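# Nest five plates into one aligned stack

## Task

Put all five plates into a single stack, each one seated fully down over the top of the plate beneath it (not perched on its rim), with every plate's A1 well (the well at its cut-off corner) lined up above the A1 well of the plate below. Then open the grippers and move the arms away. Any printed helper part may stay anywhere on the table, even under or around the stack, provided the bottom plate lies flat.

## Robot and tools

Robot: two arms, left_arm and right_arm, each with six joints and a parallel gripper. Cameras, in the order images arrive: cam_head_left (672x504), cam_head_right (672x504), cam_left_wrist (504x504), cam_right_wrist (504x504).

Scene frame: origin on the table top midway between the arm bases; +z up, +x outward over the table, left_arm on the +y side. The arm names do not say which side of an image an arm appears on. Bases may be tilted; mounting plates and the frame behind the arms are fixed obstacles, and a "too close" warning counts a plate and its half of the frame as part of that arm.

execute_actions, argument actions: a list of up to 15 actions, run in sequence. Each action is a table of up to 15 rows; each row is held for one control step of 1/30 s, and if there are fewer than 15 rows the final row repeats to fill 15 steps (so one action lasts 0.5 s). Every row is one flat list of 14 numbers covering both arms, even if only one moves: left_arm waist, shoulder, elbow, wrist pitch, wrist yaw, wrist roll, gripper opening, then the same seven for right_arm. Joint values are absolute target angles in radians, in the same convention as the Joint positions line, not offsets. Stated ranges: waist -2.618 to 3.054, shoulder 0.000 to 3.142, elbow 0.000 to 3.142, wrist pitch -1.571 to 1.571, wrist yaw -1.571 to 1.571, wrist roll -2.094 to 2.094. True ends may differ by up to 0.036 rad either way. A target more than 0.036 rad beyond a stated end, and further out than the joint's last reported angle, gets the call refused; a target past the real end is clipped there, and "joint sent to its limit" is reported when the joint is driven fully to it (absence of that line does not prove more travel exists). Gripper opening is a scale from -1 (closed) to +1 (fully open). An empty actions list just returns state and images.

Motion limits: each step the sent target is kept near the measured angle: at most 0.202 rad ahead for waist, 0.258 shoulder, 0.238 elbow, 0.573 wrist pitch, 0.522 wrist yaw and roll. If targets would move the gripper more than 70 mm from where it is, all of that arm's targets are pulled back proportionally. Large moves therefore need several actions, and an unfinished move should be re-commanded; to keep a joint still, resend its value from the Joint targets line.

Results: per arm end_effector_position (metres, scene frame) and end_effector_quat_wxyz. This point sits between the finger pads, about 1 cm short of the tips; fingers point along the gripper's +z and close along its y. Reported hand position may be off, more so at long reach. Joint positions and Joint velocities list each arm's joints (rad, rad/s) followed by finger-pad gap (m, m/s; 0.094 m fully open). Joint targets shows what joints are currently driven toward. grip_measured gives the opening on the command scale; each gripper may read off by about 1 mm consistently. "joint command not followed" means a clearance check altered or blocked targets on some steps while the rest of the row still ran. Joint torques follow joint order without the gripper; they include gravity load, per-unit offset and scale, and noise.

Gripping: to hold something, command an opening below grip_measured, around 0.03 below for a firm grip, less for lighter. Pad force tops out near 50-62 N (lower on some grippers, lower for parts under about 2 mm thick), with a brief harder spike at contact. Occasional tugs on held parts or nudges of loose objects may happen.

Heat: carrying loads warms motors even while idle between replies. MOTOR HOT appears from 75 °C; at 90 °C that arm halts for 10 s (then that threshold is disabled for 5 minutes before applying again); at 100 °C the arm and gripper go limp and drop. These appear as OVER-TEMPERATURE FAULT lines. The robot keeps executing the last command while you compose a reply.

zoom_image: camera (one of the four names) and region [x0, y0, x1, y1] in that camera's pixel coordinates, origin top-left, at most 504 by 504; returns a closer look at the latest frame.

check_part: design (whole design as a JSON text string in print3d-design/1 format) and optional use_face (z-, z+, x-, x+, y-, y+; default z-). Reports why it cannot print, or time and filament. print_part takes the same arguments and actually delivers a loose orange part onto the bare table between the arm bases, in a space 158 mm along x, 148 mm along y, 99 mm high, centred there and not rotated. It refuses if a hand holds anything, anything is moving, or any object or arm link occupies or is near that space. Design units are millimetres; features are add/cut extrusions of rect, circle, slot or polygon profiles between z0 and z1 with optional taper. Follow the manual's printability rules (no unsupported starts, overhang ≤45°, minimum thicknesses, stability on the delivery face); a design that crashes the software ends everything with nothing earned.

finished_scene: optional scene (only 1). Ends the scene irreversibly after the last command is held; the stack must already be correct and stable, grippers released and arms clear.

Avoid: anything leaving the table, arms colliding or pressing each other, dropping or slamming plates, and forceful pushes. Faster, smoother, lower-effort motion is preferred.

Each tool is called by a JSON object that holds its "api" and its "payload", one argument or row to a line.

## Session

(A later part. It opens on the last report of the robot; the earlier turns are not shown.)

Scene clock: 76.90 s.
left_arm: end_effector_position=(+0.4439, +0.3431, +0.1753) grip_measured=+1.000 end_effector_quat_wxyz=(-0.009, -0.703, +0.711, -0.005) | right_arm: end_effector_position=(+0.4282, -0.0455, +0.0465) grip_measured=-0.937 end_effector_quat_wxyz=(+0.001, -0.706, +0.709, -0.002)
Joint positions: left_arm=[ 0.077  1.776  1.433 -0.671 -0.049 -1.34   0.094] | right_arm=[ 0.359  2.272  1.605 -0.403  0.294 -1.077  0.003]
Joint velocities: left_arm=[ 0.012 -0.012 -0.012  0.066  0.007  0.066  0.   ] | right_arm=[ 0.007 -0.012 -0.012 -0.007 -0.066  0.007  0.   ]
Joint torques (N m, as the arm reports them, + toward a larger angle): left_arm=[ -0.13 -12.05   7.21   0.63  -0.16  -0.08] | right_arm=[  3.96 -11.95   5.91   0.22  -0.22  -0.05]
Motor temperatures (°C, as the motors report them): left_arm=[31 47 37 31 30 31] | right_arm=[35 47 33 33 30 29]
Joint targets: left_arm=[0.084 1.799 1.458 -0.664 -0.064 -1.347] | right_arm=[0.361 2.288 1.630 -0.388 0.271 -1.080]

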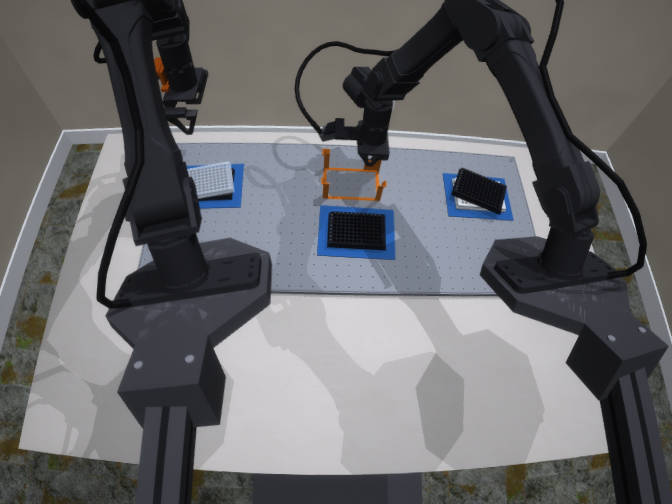

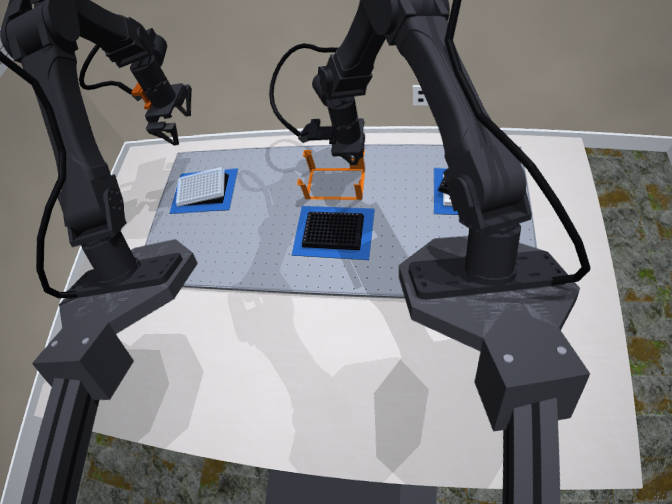

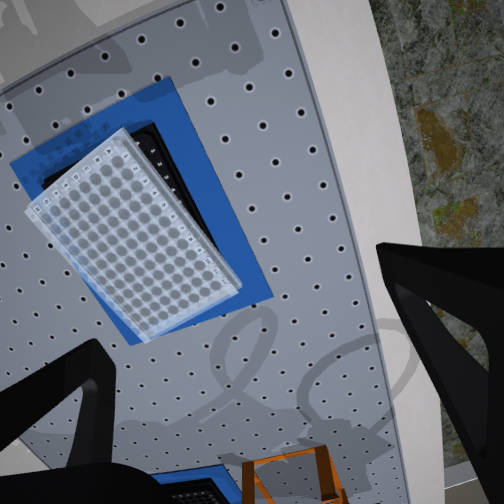

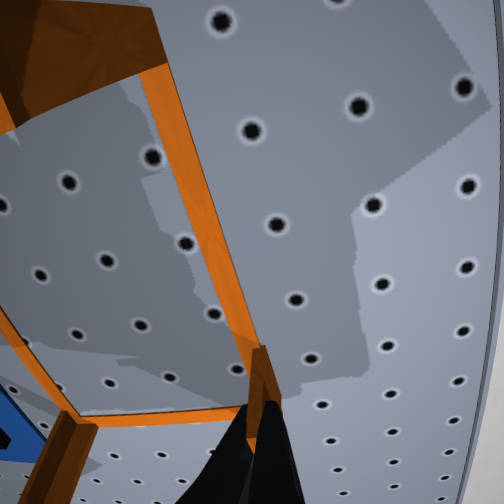

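{"api": "execute_actions", "payload": {
  "actions": [
    [[0.084,1.799,1.458,-0.664,-0.064,-1.347,1, 0.361,2.275,1.630,-0.388,0.271,-1.080,-0.9],[0.084,1.799,1.458,-0.664,-0.064,-1.347,1, 0.361,2.27,1.630,-0.388,0.271,-1.080,-0.85],[0.084,1.799,1.458,-0.664,-0.064,-1.347,1, 0.361,2.27,1.630,-0.388,0.271,-1.080,-0.8],[0.084,1.799,1.458,-0.664,-0.064,-1.347,1, 0.361,2.27,1.630,-0.388,0.271,-1.080,-0.7],[0.084,1.799,1.458,-0.664,-0.064,-1.347,1, 0.361,2.27,1.630,-0.388,0.271,-1.080,-0.65],[0.084,1.799,1.458,-0.664,-0.064,-1.347,1, 0.361,2.27,1.630,-0.388,0.271,-1.080,-0.65],[0.084,1.799,1.458,-0.664,-0.064,-1.347,1, 0.37,2.24,1.59,-0.42,0.30,-1.07,-0.65],[0.084,1.799,1.458,-0.664,-0.064,-1.347,1, 0.375,2.225,1.58,-0.432,0.305,-1.065,-0.65],[0.084,1.799,1.458,-0.664,-0.064,-1.347,1, 0.38,2.205,1.57,-0.444,0.308,-1.06,-0.65],[0.084,1.799,1.458,-0.664,-0.064,-1.347,1, 0.385,2.185,1.56,-0.456,0.311,-1.056,-0.65],[0.084,1.799,1.458,-0.664,-0.064,-1.347,1, 0.39,2.165,1.55,-0.468,0.314,-1.052,-0.65],[0.084,1.799,1.458,-0.664,-0.064,-1.347,1, 0.396,2.145,1.54,-0.48,0.317,-1.048,-0.65],[0.084,1.799,1.458,-0.664,-0.064,-1.347,1, 0.402,2.125,1.53,-0.495,0.320,-1.044,-0.65],[0.084,1.799,1.458,-0.664,-0.064,-1.347,1, 0.407,2.105,1.52,-0.51,0.322,-1.04,-0.65],[0.084,1.799,1.458,-0.664,-0.064,-1.347,1, 0.411,2.085,1.51,-0.522,0.324,-1.037,-0.65]],
    [[0.084,1.799,1.458,-0.664,-0.064,-1.347,1, 0.411,2.085,1.51,-0.522,0.324,-1.037,-0.65]]
  ]
}}

Scene clock: 78.57 s.
left_arm: end_effector_position=(+0.4439, +0.3431, +0.1753) grip_measured=+1.000 end_effector_quat_wxyz=(-0.009, -0.703, +0.711, -0.005) | right_arm: end_effector_position=(+0.4304, -0.0447, +0.1092) grip_measured=-0.652 end_effector_quat_wxyz=(+0.009, -0.706, +0.708, -0.006)
Joint positions: left_arm=[ 0.077  1.776  1.433 -0.671 -0.049 -1.34   0.094] | right_arm=[ 0.402  2.091  1.53  -0.502  0.319 -1.043  0.016]
Joint velocities: left_arm=[-0.027 -0.012  0.007  0.007  0.037  0.007  0.   ] | right_arm=[-0.022  0.012  0.002 -0.11  -0.022  0.037 -0.   ]
Joint torques (N m, as the arm reports them, + toward a larger angle): left_arm=[ -0.11 -12.06   7.21   0.63  -0.16  -0.09] | right_arm=[  4.51 -13.52   3.09  -0.12   0.1    0.02]
Motor temperatures (°C, as the motors report them): left_arm=[31 47 37 31 30 31] | right_arm=[35 47 33 33 30 29]
Joint targets: left_arm=[0.084 1.799 1.458 -0.664 -0.064 -1.347] | right_arm=[0.411 2.085 1.510 -0.522 0.324 -1.037]

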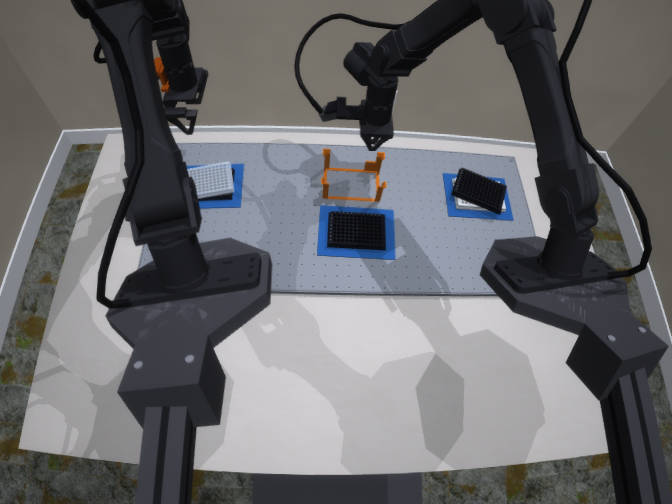

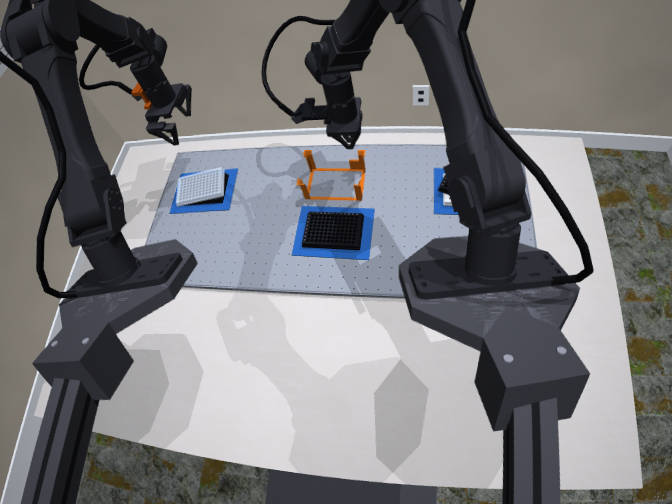

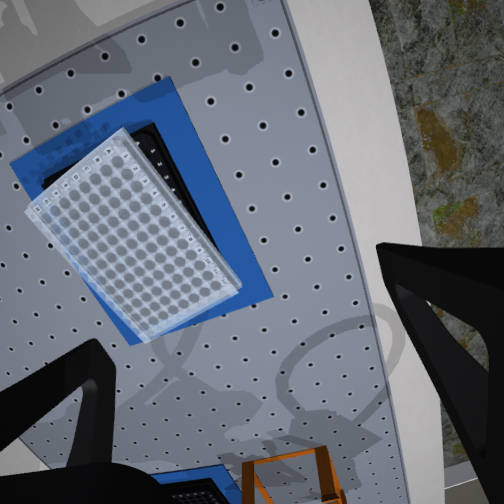

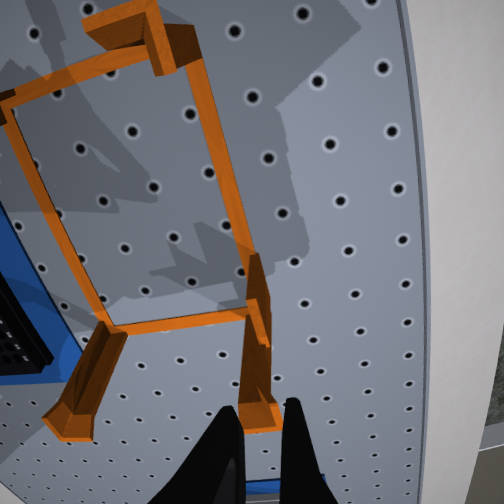

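{"api": "execute_actions", "payload": {
  "actions": [
    [[0.084,1.799,1.458,-0.664,-0.064,-1.347,1, 0.44,2.09,1.46,-0.46,0.33,-1.0,-0.4],[0.084,1.799,1.458,-0.664,-0.064,-1.347,1, 0.46,2.09,1.42,-0.43,0.34,-0.98,-0.2],[0.084,1.799,1.458,-0.664,-0.064,-1.347,1, 0.48,2.09,1.38,-0.40,0.348,-0.96,0],[0.084,1.799,1.458,-0.664,-0.064,-1.347,1, 0.50,2.092,1.34,-0.365,0.356,-0.94,0.2],[0.084,1.799,1.458,-0.664,-0.064,-1.347,1, 0.52,2.094,1.30,-0.33,0.365,-0.92,0.4],[0.084,1.799,1.458,-0.664,-0.064,-1.347,1, 0.54,2.097,1.26,-0.295,0.373,-0.90,0.6],[0.084,1.799,1.458,-0.664,-0.064,-1.347,1, 0.56,2.10,1.22,-0.26,0.382,-0.88,0.8],[0.084,1.799,1.458,-0.664,-0.064,-1.347,1, 0.58,2.105,1.18,-0.225,0.39,-0.86,1],[0.084,1.799,1.458,-0.664,-0.064,-1.347,1, 0.60,2.11,1.14,-0.19,0.399,-0.84,1],[0.084,1.799,1.458,-0.664,-0.064,-1.347,1, 0.62,2.115,1.10,-0.155,0.407,-0.82,1],[0.084,1.799,1.458,-0.664,-0.064,-1.347,1, 0.64,2.12,1.065,-0.12,0.416,-0.80,1],[0.084,1.799,1.458,-0.664,-0.064,-1.347,1, 0.66,2.125,1.03,-0.085,0.425,-0.785,1],[0.084,1.799,1.458,-0.664,-0.064,-1.347,1, 0.68,2.132,1.0,-0.055,0.434,-0.77,1],[0.084,1.799,1.458,-0.664,-0.064,-1.347,1, 0.696,2.14,0.978,-0.026,0.442,-0.76,1]],
    [[0.084,1.799,1.458,-0.664,-0.064,-1.347,1, 0.696,2.14,0.978,-0.026,0.442,-0.76,1]]
  ]
}}

{"api": "zoom_image", "payload": {
  "camera": "cam_left_wrist",
  "region": [0, 40, 320, 360]
}}

Scene clock: 80.07 s.
left_arm: end_effector_position=(+0.4439, +0.3431, +0.1753) grip_measured=+1.000 end_effector_quat_wxyz=(-0.009, -0.703, +0.711, -0.005) | right_arm: end_effector_position=(+0.2364, -0.0253, +0.0718) grip_measured=+1.000 end_effector_quat_wxyz=(-0.011, -0.714, +0.700, +0.001)
Joint positions: left_arm=[ 0.077  1.776  1.433 -0.671 -0.049 -1.34   0.094] | right_arm=[ 0.693  2.141  0.98  -0.052  0.433 -0.767  0.094]
Joint velocities: left_arm=[0.002 0.002 0.012 0.051 0.051 0.022 0.   ] | right_arm=[-0.012  0.002 -0.022  0.095  0.022  0.051  0.   ]
Joint torques (N m, as the arm reports them, + toward a larger angle): left_arm=[ -0.13 -12.04   7.2    0.62  -0.15  -0.09] | right_arm=[ 4.67 -9.82  1.76  0.19  0.09  0.04]
Motor temperatures (°C, as the motors report them): left_arm=[31 47 37 31 30 31] | right_arm=[35 47 33 33 30 29]
Joint targets: left_arm=[0.084 1.799 1.458 -0.664 -0.064 -1.347] | right_arm=[0.696 2.140 0.978 -0.026 0.442 -0.760]

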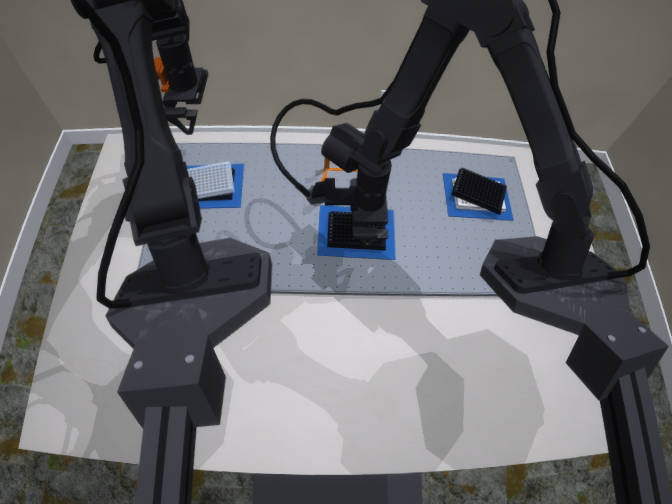

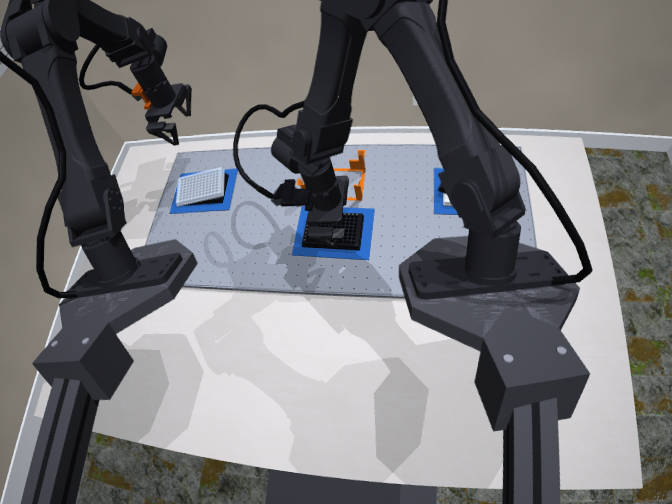

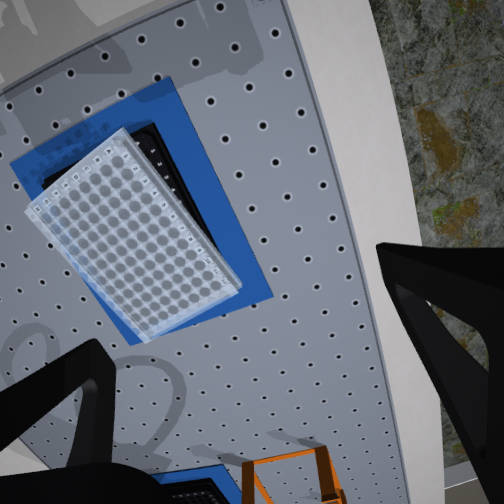

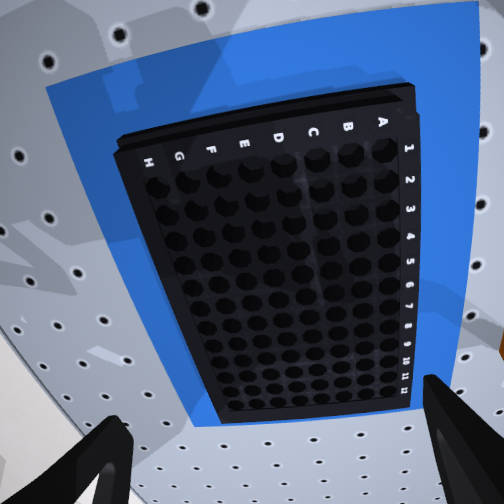

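Region (0, 40, 320, 360) of cam_left_wrist's 504x504 image, scaled by 1.575, with more detail than that image has.

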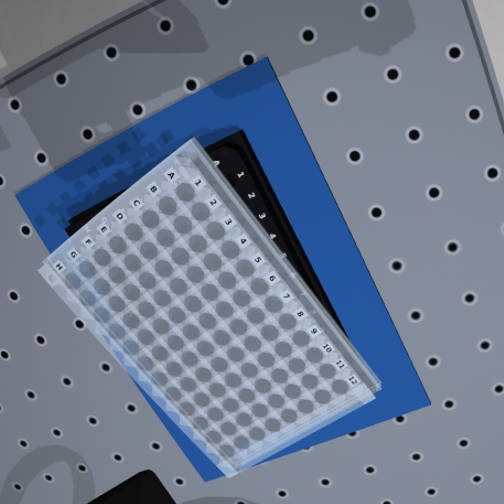

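{"api": "execute_actions", "payload": {
  "actions": [
    [[0.084,1.799,1.458,-0.664,-0.064,-1.347,1, 0.684,2.165,1.01,0.0,0.425,-0.775,1],[0.084,1.799,1.458,-0.664,-0.064,-1.347,1, 0.678,2.18,1.02,0.008,0.42,-0.78,1],[0.084,1.799,1.458,-0.664,-0.064,-1.347,1, 0.672,2.193,1.03,0.016,0.415,-0.786,1],[0.084,1.799,1.458,-0.664,-0.064,-1.347,1, 0.664,2.212,1.043,0.029,0.407,-0.796,1]]
  ]
}}

{"api": "zoom_image", "payload": {
  "camera": "cam_head_left",
  "region": [140, 130, 340, 270]
}}

Scene clock: 81.23 s.
left_arm: end_effector_position=(+0.4439, +0.3431, +0.1753) grip_measured=+1.000 end_effector_quat_wxyz=(-0.009, -0.703, +0.711, -0.005) | right_arm: end_effector_position=(+0.2486, -0.0207, +0.0551) grip_measured=+1.000 end_effector_quat_wxyz=(+0.001, -0.707, +0.708, -0.002)
Joint positions: left_arm=[ 0.077  1.776  1.433 -0.671 -0.049 -1.34   0.094] | right_arm=[ 0.662  2.197  1.021  0.004  0.427 -0.789  0.094]
Joint velocities: left_arm=[-0.022 -0.007 -0.002 -0.051  0.022 -0.022  0.   ] | right_arm=[-0.017 -0.017  0.012 -0.007 -0.007 -0.037  0.   ]
Joint torques (N m, as the arm reports them, + toward a larger angle): left_arm=[ -0.11 -12.09   7.24   0.62  -0.15  -0.1 ] | right_arm=[ 4.71 -8.7   3.5   0.27 -0.18 -0.07]
Motor temperatures (°C, as the motors report them): left_arm=[31 47 37 31 30 31] | right_arm=[35 47 33 33 30 29]
Joint targets: left_arm=[0.084 1.799 1.458 -0.664 -0.064 -1.347] | right_arm=[0.664 2.212 1.043 0.029 0.407 -0.796]

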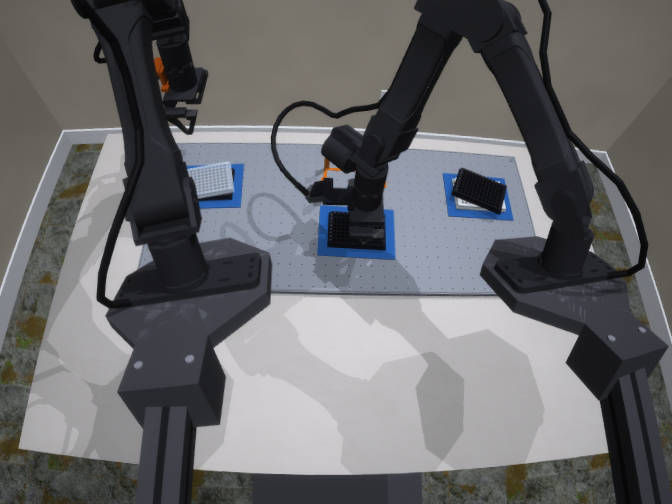

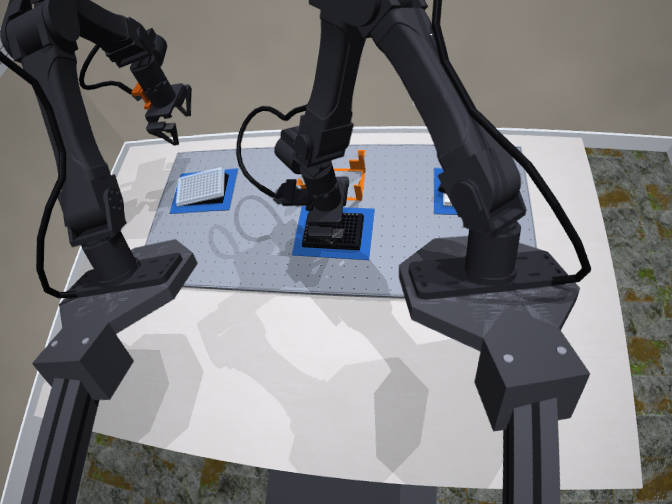

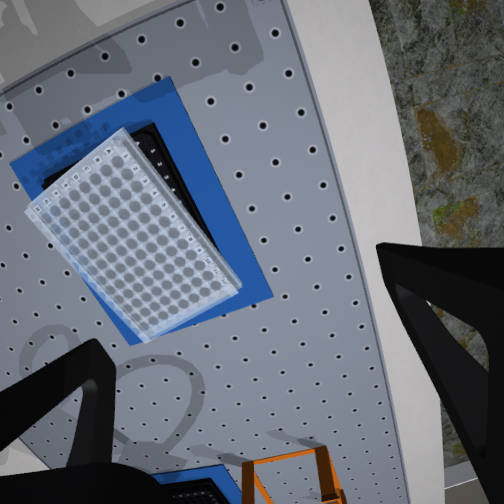

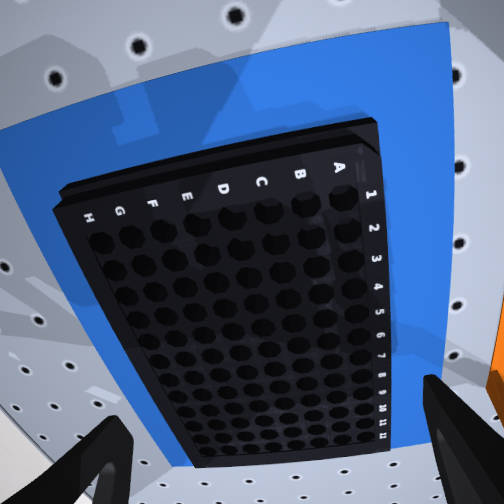

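Region (140, 130, 340, 270) of cam_head_left's 672x504 image, scaled by 2.520, with more detail than that image has; it fills the top 353 rows of this view, and the rest is white.

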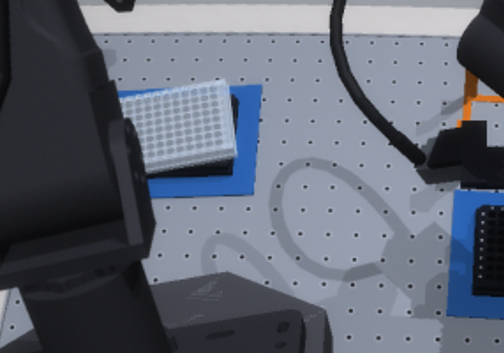

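{"api": "execute_actions", "payload": {
  "actions": [
    [[0.09,1.80,1.39,-0.62,-0.05,-1.36,1, 0.657,2.23,1.052,0.04,0.405,-0.804,1],[0.094,1.803,1.36,-0.585,-0.05,-1.372,1, 0.653,2.245,1.058,0.048,0.404,-0.81,1],[0.098,1.806,1.33,-0.55,-0.05,-1.384,1, 0.649,2.258,1.065,0.056,0.403,-0.816,1],[0.102,1.81,1.30,-0.515,-0.05,-1.396,1, 0.646,2.27,1.07,0.062,0.402,-0.821,1],[0.106,1.813,1.27,-0.48,-0.05,-1.408,1, 0.643,2.278,1.075,0.067,0.401,-0.825,1],[0.11,1.816,1.24,-0.445,-0.05,-1.42,1, 0.643,2.278,1.075,0.067,0.401,-0.825,1],[0.113,1.82,1.21,-0.41,-0.05,-1.432,1, 0.643,2.278,1.075,0.067,0.401,-0.825,1],[0.116,1.823,1.18,-0.375,-0.05,-1.444,1, 0.643,2.278,1.075,0.067,0.401,-0.825,1],[0.119,1.826,1.15,-0.34,-0.05,-1.456,1, 0.643,2.278,1.075,0.067,0.401,-0.825,1],[0.122,1.83,1.12,-0.305,-0.05,-1.468,1, 0.643,2.278,1.075,0.067,0.401,-0.825,1],[0.125,1.833,1.09,-0.27,-0.05,-1.48,1, 0.643,2.278,1.075,0.067,0.401,-0.825,1],[0.127,1.836,1.065,-0.245,-0.05,-1.49,1, 0.643,2.278,1.075,0.067,0.401,-0.825,1],[0.127,1.836,1.048,-0.23,-0.05,-1.499,1, 0.643,2.278,1.075,0.067,0.401,-0.825,1]]
  ]
}}

Scene clock: 82.70 s.
left_arm: end_effector_position=(+0.3571, +0.3370, +0.1006) grip_measured=+1.000 end_effector_quat_wxyz=(+0.028, +0.756, -0.654, -0.023) | right_arm: end_effector_position=(+0.2471, -0.0211, +0.0360) grip_measured=+1.000 end_effector_quat_wxyz=(-0.002, -0.711, +0.703, -0.003)
Joint positions: left_arm=[ 0.119  1.822  1.069 -0.321 -0.049 -1.464  0.094] | right_arm=[ 0.642  2.266  1.053  0.042  0.421 -0.818  0.094]
Joint velocities: left_arm=[-0.017  0.134 -0.339  0.256 -0.081 -0.212  0.   ] | right_arm=[ 0.002 -0.007  0.007 -0.007 -0.037  0.022  0.   ]
Joint torques (N m, as the arm reports them, + toward a larger angle): left_arm=[  0.09 -11.73   2.87   0.93  -0.01  -0.09] | right_arm=[ 4.65 -9.06  3.36  0.24 -0.2  -0.07]
Motor temperatures (°C, as the motors report them): left_arm=[31 47 37 31 30 31] | right_arm=[35 47 33 33 30 29]
Joint targets: left_arm=[0.127 1.836 1.048 -0.230 -0.050 -1.499] | right_arm=[0.643 2.278 1.075 0.067 0.401 -0.825]

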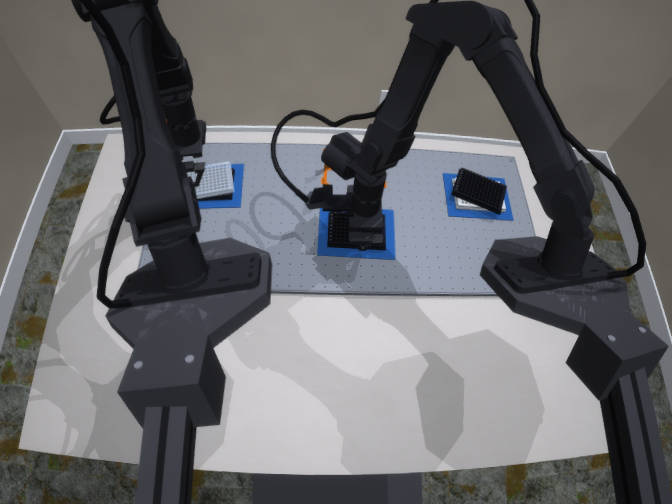

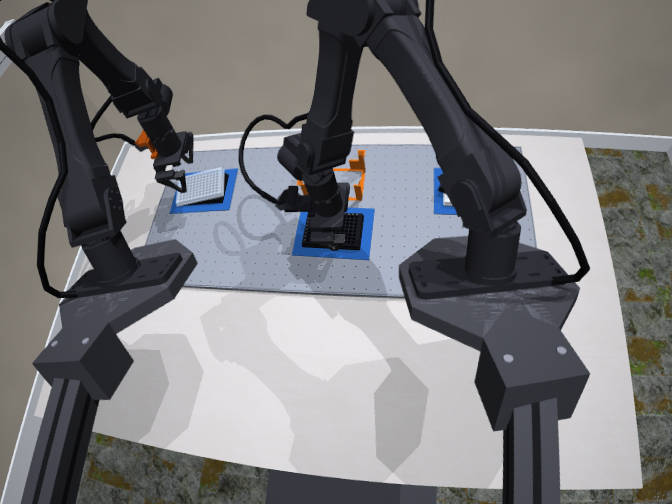

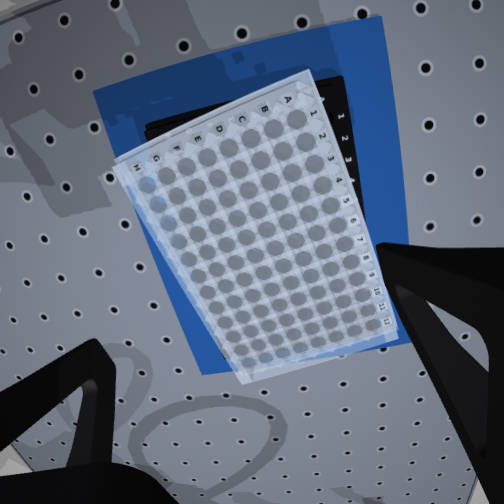

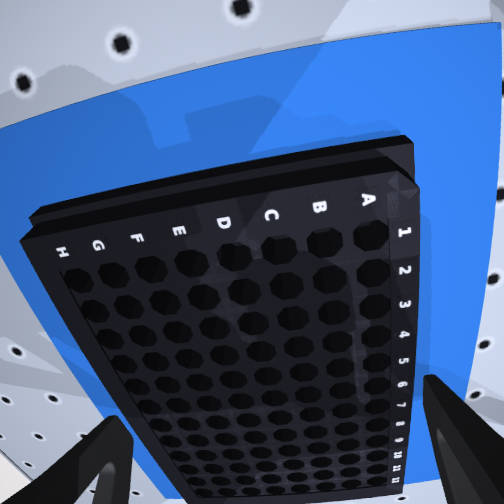

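{"api": "execute_actions", "payload": {
  "actions": [
    [[0.127,1.836,1.048,-0.23,-0.05,-1.499,1, 0.643,2.278,1.075,0.067,0.401,-0.825,0.95],[0.127,1.836,1.048,-0.23,-0.05,-1.499,1, 0.643,2.278,1.075,0.067,0.401,-0.825,0.9],[0.127,1.836,1.048,-0.23,-0.05,-1.499,1, 0.643,2.278,1.075,0.067,0.401,-0.825,0.86],[0.127,1.836,1.048,-0.23,-0.05,-1.499,1, 0.643,2.278,1.075,0.067,0.401,-0.825,0.83],[0.127,1.836,1.048,-0.23,-0.05,-1.499,1, 0.643,2.278,1.075,0.067,0.401,-0.825,0.81],[0.127,1.836,1.048,-0.23,-0.05,-1.499,1, 0.643,2.278,1.075,0.067,0.401,-0.825,0.79],[0.127,1.836,1.048,-0.23,-0.05,-1.499,1, 0.643,2.278,1.075,0.067,0.401,-0.825,0.77],[0.127,1.836,1.048,-0.23,-0.05,-1.499,1, 0.643,2.278,1.075,0.067,0.401,-0.825,0.755],[0.127,1.836,1.048,-0.23,-0.05,-1.499,1, 0.643,2.278,1.075,0.067,0.401,-0.825,0.74],[0.127,1.836,1.048,-0.23,-0.05,-1.499,1, 0.643,2.278,1.075,0.067,0.401,-0.825,0.725],[0.127,1.836,1.048,-0.23,-0.05,-1.499,1, 0.643,2.278,1.075,0.067,0.401,-0.825,0.71],[0.127,1.836,1.048,-0.23,-0.05,-1.499,1, 0.643,2.278,1.075,0.067,0.401,-0.825,0.70],[0.127,1.836,1.048,-0.23,-0.05,-1.499,1, 0.643,2.278,1.075,0.067,0.401,-0.825,0.69],[0.127,1.836,1.048,-0.23,-0.05,-1.499,1, 0.643,2.278,1.075,0.067,0.401,-0.825,0.68]]
  ]
}}

Scene clock: 83.60 s.
left_arm: end_effector_position=(+0.3710, +0.3405, +0.0971) grip_measured=+1.000 end_effector_quat_wxyz=(+0.000, +0.766, -0.642, -0.004) | right_arm: end_effector_position=(+0.2476, -0.0205, +0.0360) grip_measured=+0.698 end_effector_quat_wxyz=(-0.001, -0.711, +0.703, -0.003)
Joint positions: left_arm=[ 0.119  1.827  1.058 -0.237 -0.049 -1.492  0.094] | right_arm=[ 0.642  2.266  1.053  0.045  0.421 -0.82   0.08 ]
Joint velocities: left_arm=[-0.012 -0.017 -0.017 -0.037 -0.022  0.007  0.   ] | right_arm=[ 0.002 -0.002  0.027  0.037 -0.022 -0.022 -0.003]
Joint torques (N m, as the arm reports them, + toward a larger angle): left_arm=[  0.17 -11.53   2.2    0.65  -0.01  -0.11] | right_arm=[ 4.62 -9.07  3.38  0.26 -0.18 -0.06]
Motor temperatures (°C, as the motors report them): left_arm=[31 47 37 31 30 31] | right_arm=[35 47 33 33 30 29]
Joint targets: left_arm=[0.127 1.836 1.048 -0.230 -0.050 -1.499] | right_arm=[0.643 2.278 1.075 0.067 0.401 -0.825]

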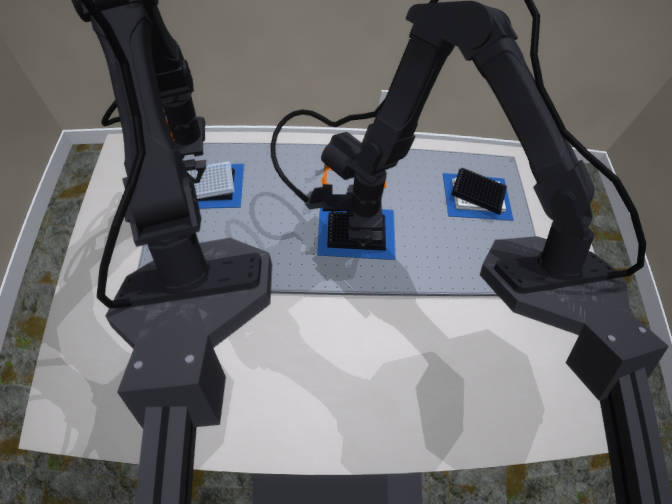

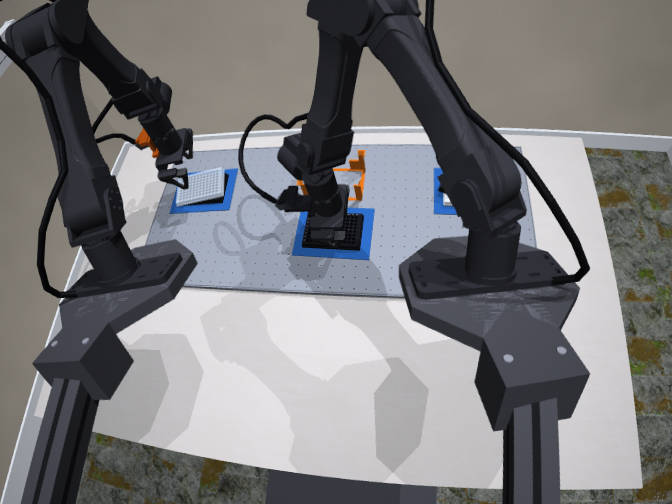

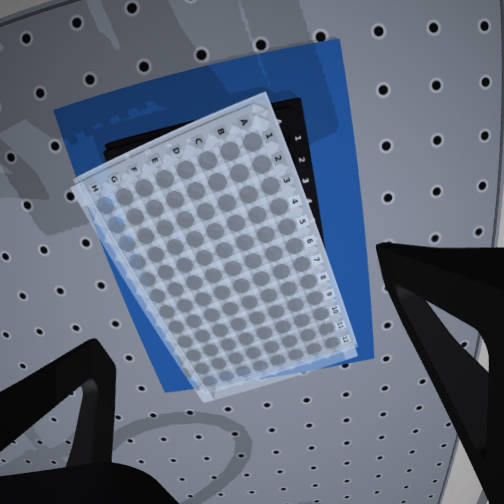

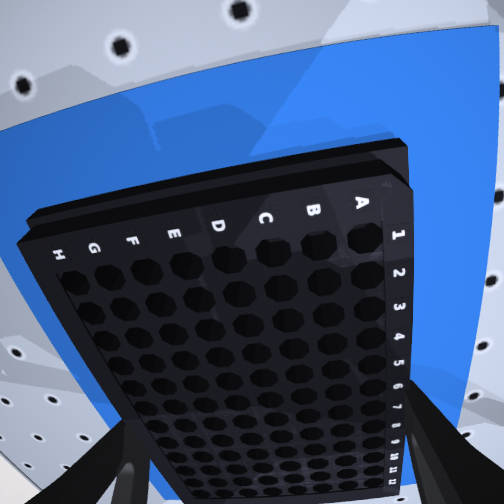

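{"api": "execute_actions", "payload": {
  "actions": [
    [[0.127,1.836,1.048,-0.23,-0.05,-1.499,1, 0.643,2.278,1.075,0.067,0.401,-0.825,0.668],[0.127,1.845,1.06,-0.22,-0.045,-1.497,1, 0.643,2.278,1.075,0.067,0.401,-0.825,0.668],[0.128,1.855,1.07,-0.21,-0.04,-1.495,1, 0.655,2.24,1.04,0.03,0.42,-0.81,0.668],[0.128,1.865,1.075,-0.20,-0.04,-1.493,1, 0.66,2.225,1.03,0.015,0.425,-0.803,0.668],[0.129,1.875,1.08,-0.195,-0.035,-1.492,1, 0.667,2.205,1.02,0.0,0.43,-0.795,0.668],[0.129,1.885,1.085,-0.185,-0.035,-1.49,1, 0.675,2.185,1.01,-0.02,0.434,-0.785,0.668],[0.13,1.895,1.09,-0.18,-0.03,-1.489,1, 0.683,2.165,1.0,-0.04,0.438,-0.776,0.668],[0.13,1.905,1.095,-0.17,-0.03,-1.488,1, 0.691,2.145,0.99,-0.06,0.442,-0.767,0.668],[0.131,1.915,1.10,-0.165,-0.03,-1.487,1, 0.699,2.12,0.982,-0.08,0.446,-0.758,0.668],[0.131,1.925,1.102,-0.157,-0.03,-1.486,1, 0.707,2.10,0.975,-0.10,0.449,-0.75,0.668],[0.131,1.935,1.104,-0.15,-0.03,-1.485,1, 0.715,2.075,0.968,-0.12,0.452,-0.741,0.668],[0.131,1.935,1.104,-0.15,-0.03,-1.485,1, 0.723,2.055,0.962,-0.14,0.455,-0.732,0.668],[0.131,1.935,1.104,-0.15,-0.03,-1.485,1, 0.731,2.03,0.957,-0.158,0.457,-0.724,0.668],[0.131,1.935,1.104,-0.15,-0.03,-1.485,1, 0.739,2.01,0.953,-0.172,0.459,-0.717,0.668],[0.131,1.935,1.104,-0.15,-0.03,-1.485,1, 0.746,1.985,0.949,-0.182,0.461,-0.711,0.668]],
    [[0.131,1.935,1.104,-0.15,-0.03,-1.485,1, 0.746,1.985,0.949,-0.182,0.461,-0.711,0.668]]
  ]
}}

Scene clock: 86.07 s.
left_arm: end_effector_position=(+0.3738, +0.3377, +0.0719) grip_measured=+1.000 end_effector_quat_wxyz=(-0.000, +0.767, -0.642, +0.005) | right_arm: end_effector_position=(+0.2516, -0.0171, +0.1146) grip_measured=+0.698 end_effector_quat_wxyz=(+0.008, -0.705, +0.709, -0.001)
Joint positions: left_arm=[ 0.119  1.916  1.078 -0.157 -0.036 -1.492  0.094] | right_arm=[ 0.735  1.997  0.971 -0.163  0.453 -0.718  0.08 ]
Joint velocities: left_arm=[-0.012 -0.017 -0.012  0.022 -0.022  0.022  0.   ] | right_arm=[ 0.002 -0.012  0.007 -0.037  0.007 -0.066 -0.   ]
Joint torques (N m, as the arm reports them, + toward a larger angle): left_arm=[  0.49 -10.85   4.85   0.68   0.08   0.06] | right_arm=[  5.49 -10.56   1.08  -0.1    0.08   0.  ]
Motor temperatures (°C, as the motors report them): left_arm=[31 47 37 31 30 31] | right_arm=[35 47 33 33 30 29]
Joint targets: left_arm=[0.131 1.935 1.104 -0.150 -0.030 -1.485] | right_arm=[0.746 1.985 0.949 -0.182 0.461 -0.711]

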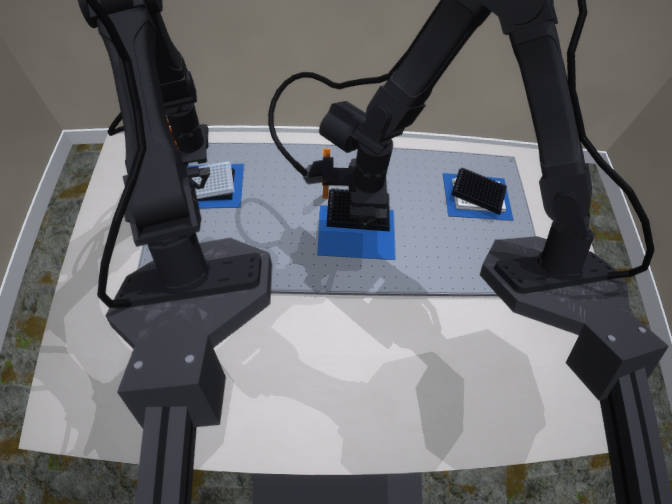

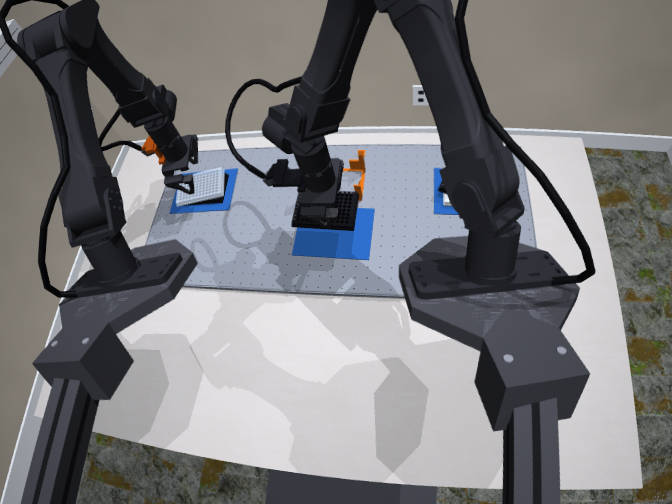

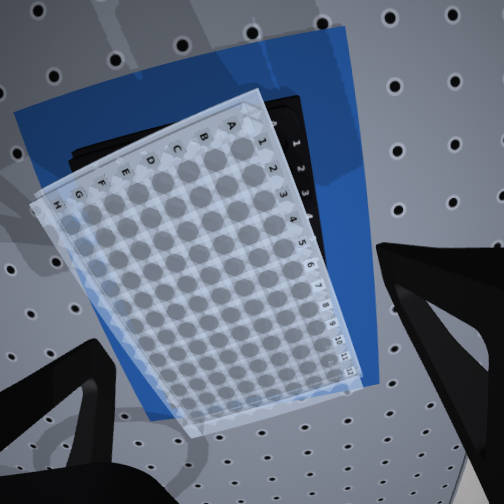

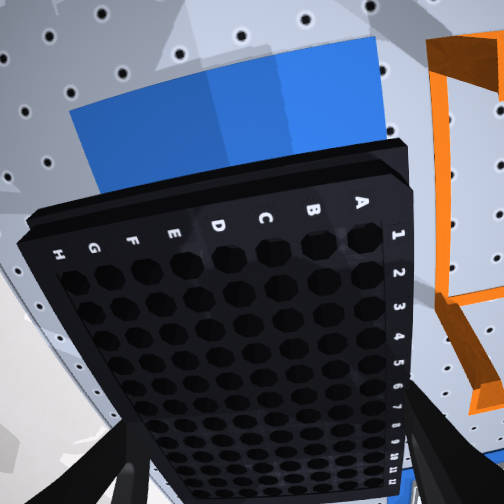

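{"api": "execute_actions", "payload": {
  "actions": [
    [[0.12,1.92,1.08,-0.14,-0.045,-1.495,1, 0.725,1.985,1.0,-0.21,0.44,-0.735,0.668],[0.11,1.91,1.06,-0.135,-0.055,-1.50,1, 0.715,1.988,1.025,-0.23,0.435,-0.745,0.668],[0.10,1.90,1.04,-0.125,-0.065,-1.508,1, 0.705,1.992,1.05,-0.25,0.43,-0.755,0.668],[0.091,1.895,1.021,-0.117,-0.071,-1.515,1, 0.695,1.996,1.075,-0.265,0.425,-0.765,0.668],[0.091,1.895,1.021,-0.117,-0.071,-1.515,1, 0.685,2.0,1.10,-0.28,0.42,-0.776,0.668],[0.091,1.895,1.021,-0.117,-0.071,-1.515,1, 0.675,2.005,1.125,-0.295,0.415,-0.787,0.668],[0.091,1.895,1.021,-0.117,-0.071,-1.515,1, 0.665,2.01,1.15,-0.31,0.41,-0.797,0.668],[0.091,1.895,1.021,-0.117,-0.071,-1.515,1, 0.655,2.015,1.175,-0.325,0.405,-0.807,0.668],[0.091,1.895,1.021,-0.117,-0.071,-1.515,1, 0.645,2.02,1.20,-0.34,0.40,-0.817,0.668],[0.091,1.895,1.021,-0.117,-0.071,-1.515,1, 0.635,2.026,1.225,-0.355,0.396,-0.827,0.668],[0.091,1.895,1.021,-0.117,-0.071,-1.515,1, 0.625,2.032,1.25,-0.37,0.392,-0.837,0.668],[0.091,1.895,1.021,-0.117,-0.071,-1.515,1, 0.615,2.038,1.275,-0.385,0.387,-0.847,0.668],[0.091,1.895,1.021,-0.117,-0.071,-1.515,1, 0.605,2.044,1.30,-0.40,0.383,-0.857,0.668],[0.091,1.895,1.021,-0.117,-0.071,-1.515,1, 0.595,2.05,1.325,-0.415,0.378,-0.867,0.668],[0.091,1.895,1.021,-0.117,-0.071,-1.515,1, 0.585,2.056,1.35,-0.43,0.374,-0.877,0.668]],
    [[0.091,1.895,1.021,-0.117,-0.071,-1.515,1, 0.575,2.064,1.375,-0.445,0.37,-0.887,0.668],[0.091,1.895,1.021,-0.117,-0.071,-1.515,1, 0.565,2.072,1.40,-0.46,0.365,-0.897,0.668],[0.091,1.895,1.021,-0.117,-0.071,-1.515,1, 0.555,2.08,1.425,-0.475,0.36,-0.907,0.668],[0.091,1.895,1.021,-0.117,-0.071,-1.515,1, 0.545,2.088,1.445,-0.487,0.355,-0.916,0.668],[0.091,1.895,1.021,-0.117,-0.071,-1.515,1, 0.537,2.096,1.465,-0.496,0.352,-0.924,0.668],[0.091,1.895,1.021,-0.117,-0.071,-1.515,1, 0.529,2.104,1.482,-0.501,0.349,-0.930,0.668]]
  ]
}}

Scene clock: 88.13 s.
left_arm: end_effector_position=(+0.3689, +0.3301, +0.0704) grip_measured=+1.000 end_effector_quat_wxyz=(-0.004, +0.766, -0.643, +0.003) | right_arm: end_effector_position=(+0.3887, -0.0118, +0.1155) grip_measured=+0.698 end_effector_quat_wxyz=(+0.008, -0.702, +0.712, -0.006)
Joint positions: left_arm=[ 0.098  1.911  1.044 -0.124 -0.055 -1.508  0.094] | right_arm=[ 0.521  2.087  1.458 -0.475  0.374 -0.92   0.08 ]
Joint velocities: left_arm=[ 0.002  0.007 -0.002 -0.022 -0.051 -0.037  0.   ] | right_arm=[ 0.002 -0.007 -0.002 -0.154  0.081 -0.081  0.001]
Joint torques (N m, as the arm reports them, + toward a larger angle): left_arm=[ -1.22 -13.79   0.61   0.67  -0.16  -0.08] | right_arm=[  5.16 -10.99   6.14  -0.07  -0.24  -0.07]
Motor temperatures (°C, as the motors report them): left_arm=[31 47 37 31 30 31] | right_arm=[35 47 33 33 30 29]
Joint targets: left_arm=[0.091 1.895 1.021 -0.117 -0.071 -1.515] | right_arm=[0.529 2.104 1.482 -0.501 0.349 -0.930]

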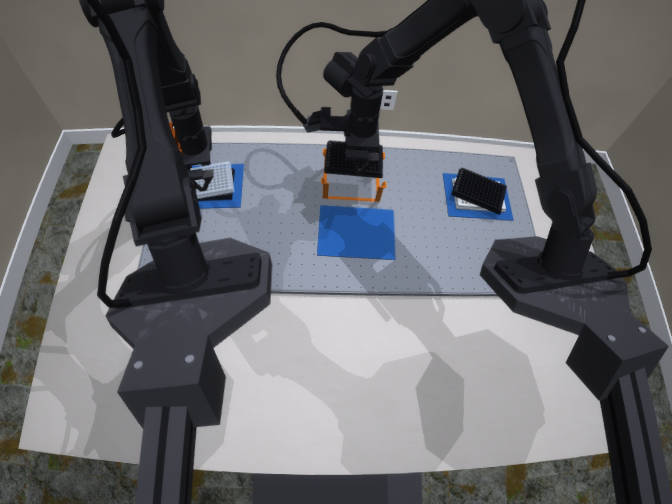

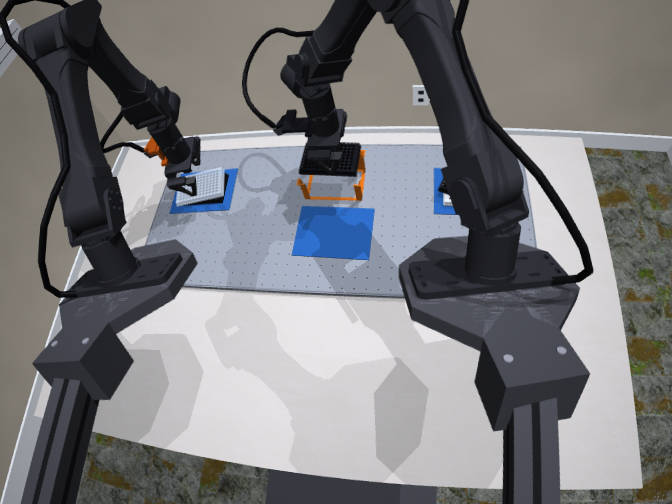

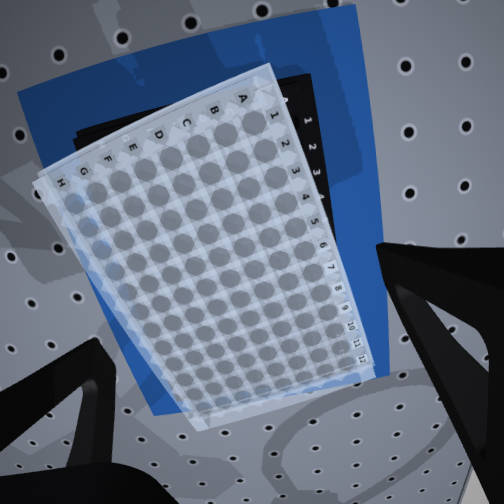

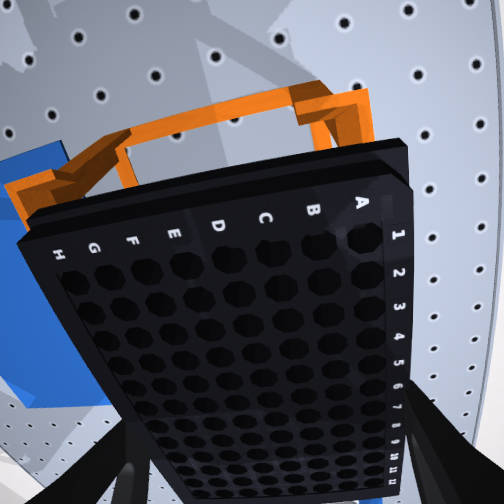

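{"api": "execute_actions", "payload": {
  "actions": [
    [[0.083,1.937,1.007,-0.105,-0.078,-1.523,1, 0.522,2.12,1.486,-0.46,0.347,-0.933,0.668],[0.083,1.937,1.007,-0.105,-0.078,-1.523,1, 0.519,2.13,1.488,-0.45,0.346,-0.935,0.668],[0.083,1.937,1.007,-0.109,-0.078,-1.523,1, 0.519,2.138,1.490,-0.44,0.346,-0.936,0.668]]
  ]
}}

Scene clock: 89.40 s.
left_arm: end_effector_position=(+0.3656, +0.3281, +0.0694) grip_measured=+1.000 end_effector_quat_wxyz=(-0.004, +0.767, -0.642, +0.000) | right_arm: end_effector_position=(+0.3788, -0.0103, +0.1003) grip_measured=+0.698 end_effector_quat_wxyz=(-0.004, -0.709, +0.706, -0.000)
Joint positions: left_arm=[ 0.093  1.911  1.032 -0.116 -0.062 -1.515  0.094] | right_arm=[ 0.521  2.132  1.465 -0.463  0.367 -0.93   0.08 ]
Joint velocities: left_arm=[-0.022 -0.007 -0.007  0.007 -0.037 -0.11   0.   ] | right_arm=[-0.027  0.007 -0.022 -0.066  0.066  0.022 -0.   ]
Joint torques (N m, as the arm reports them, + toward a larger angle): left_arm=[-1.48 -9.93  0.28  0.66 -0.17 -0.11] | right_arm=[  4.22 -11.85   6.18   0.22  -0.2   -0.06]
Motor temperatures (°C, as the motors report them): left_arm=[31 47 37 31 30 31] | right_arm=[35 47 33 33 30 29]
Joint targets: left_arm=[0.083 1.937 1.007 -0.109 -0.078 -1.523] | right_arm=[0.519 2.138 1.490 -0.440 0.346 -0.936]

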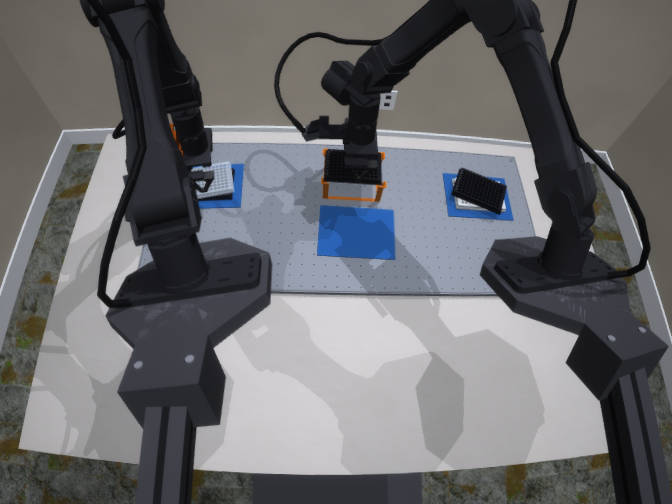

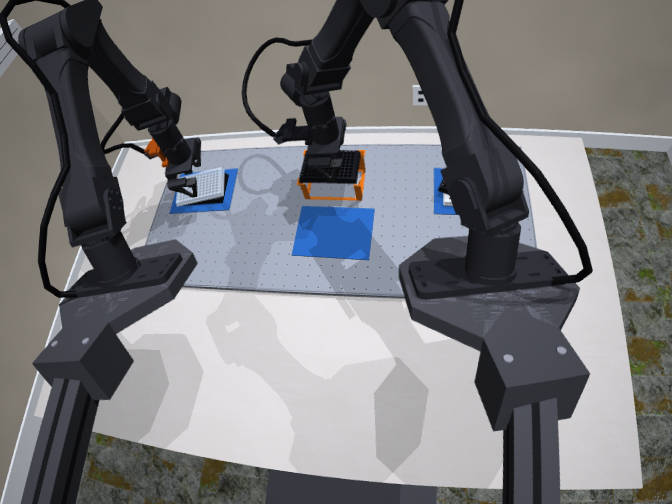

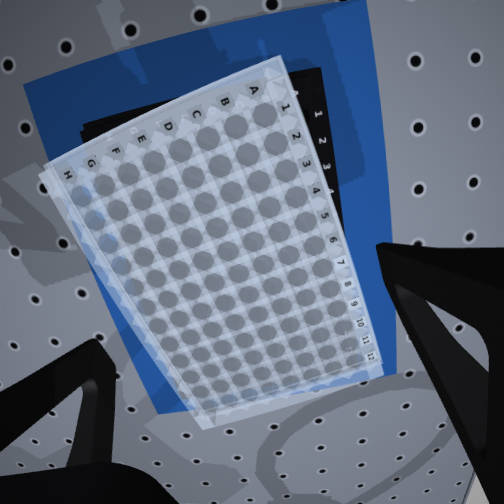

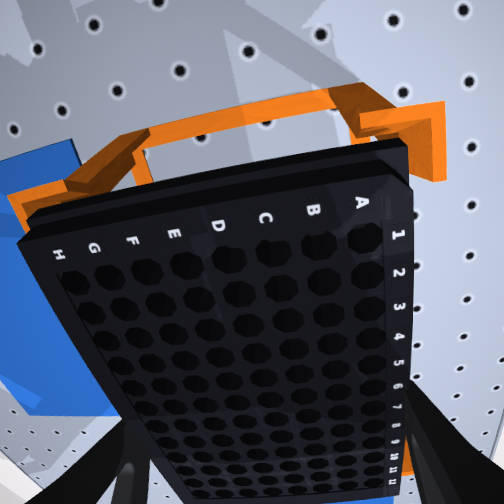

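{"api": "zoom_image", "payload": {
  "camera": "cam_right_wrist",
  "region": [300, 60, 504, 260]
}}

{"api": "zoom_image", "payload": {
  "camera": "cam_right_wrist",
  "region": [0, 110, 180, 290]
}}

Region (300, 60, 504, 260) of cam_right_wrist's 504x504 image, scaled by 2.471, with more detail than that image has; it fills the top 494 rows of this view, and the rest is white.

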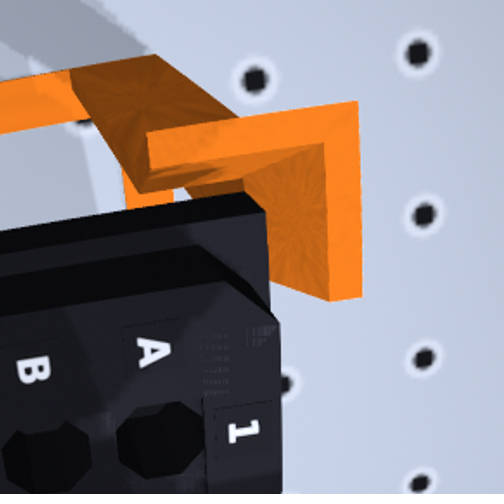

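Region (0, 110, 180, 290) of cam_right_wrist's 504x504 image, scaled by 2.800, with more detail than that image has.

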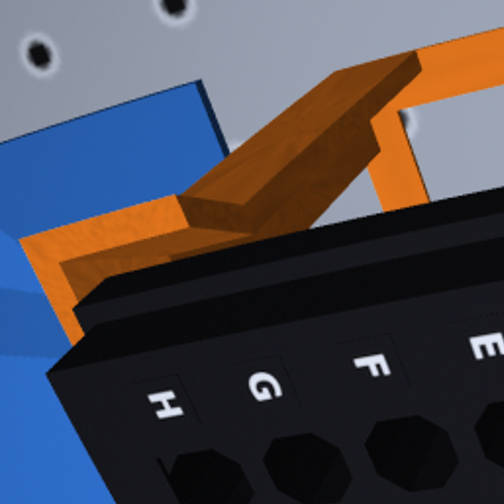

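{"api": "zoom_image", "payload": {
  "camera": "cam_head_left",
  "region": [305, 135, 405, 210]
}}

Region (305, 135, 405, 210) of cam_head_left's 672x504 image, scaled by 5.040, with more detail than that image has; it fills the top 378 rows of this view, and the rest is white.

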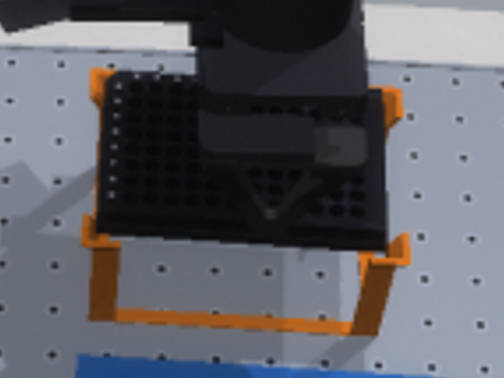

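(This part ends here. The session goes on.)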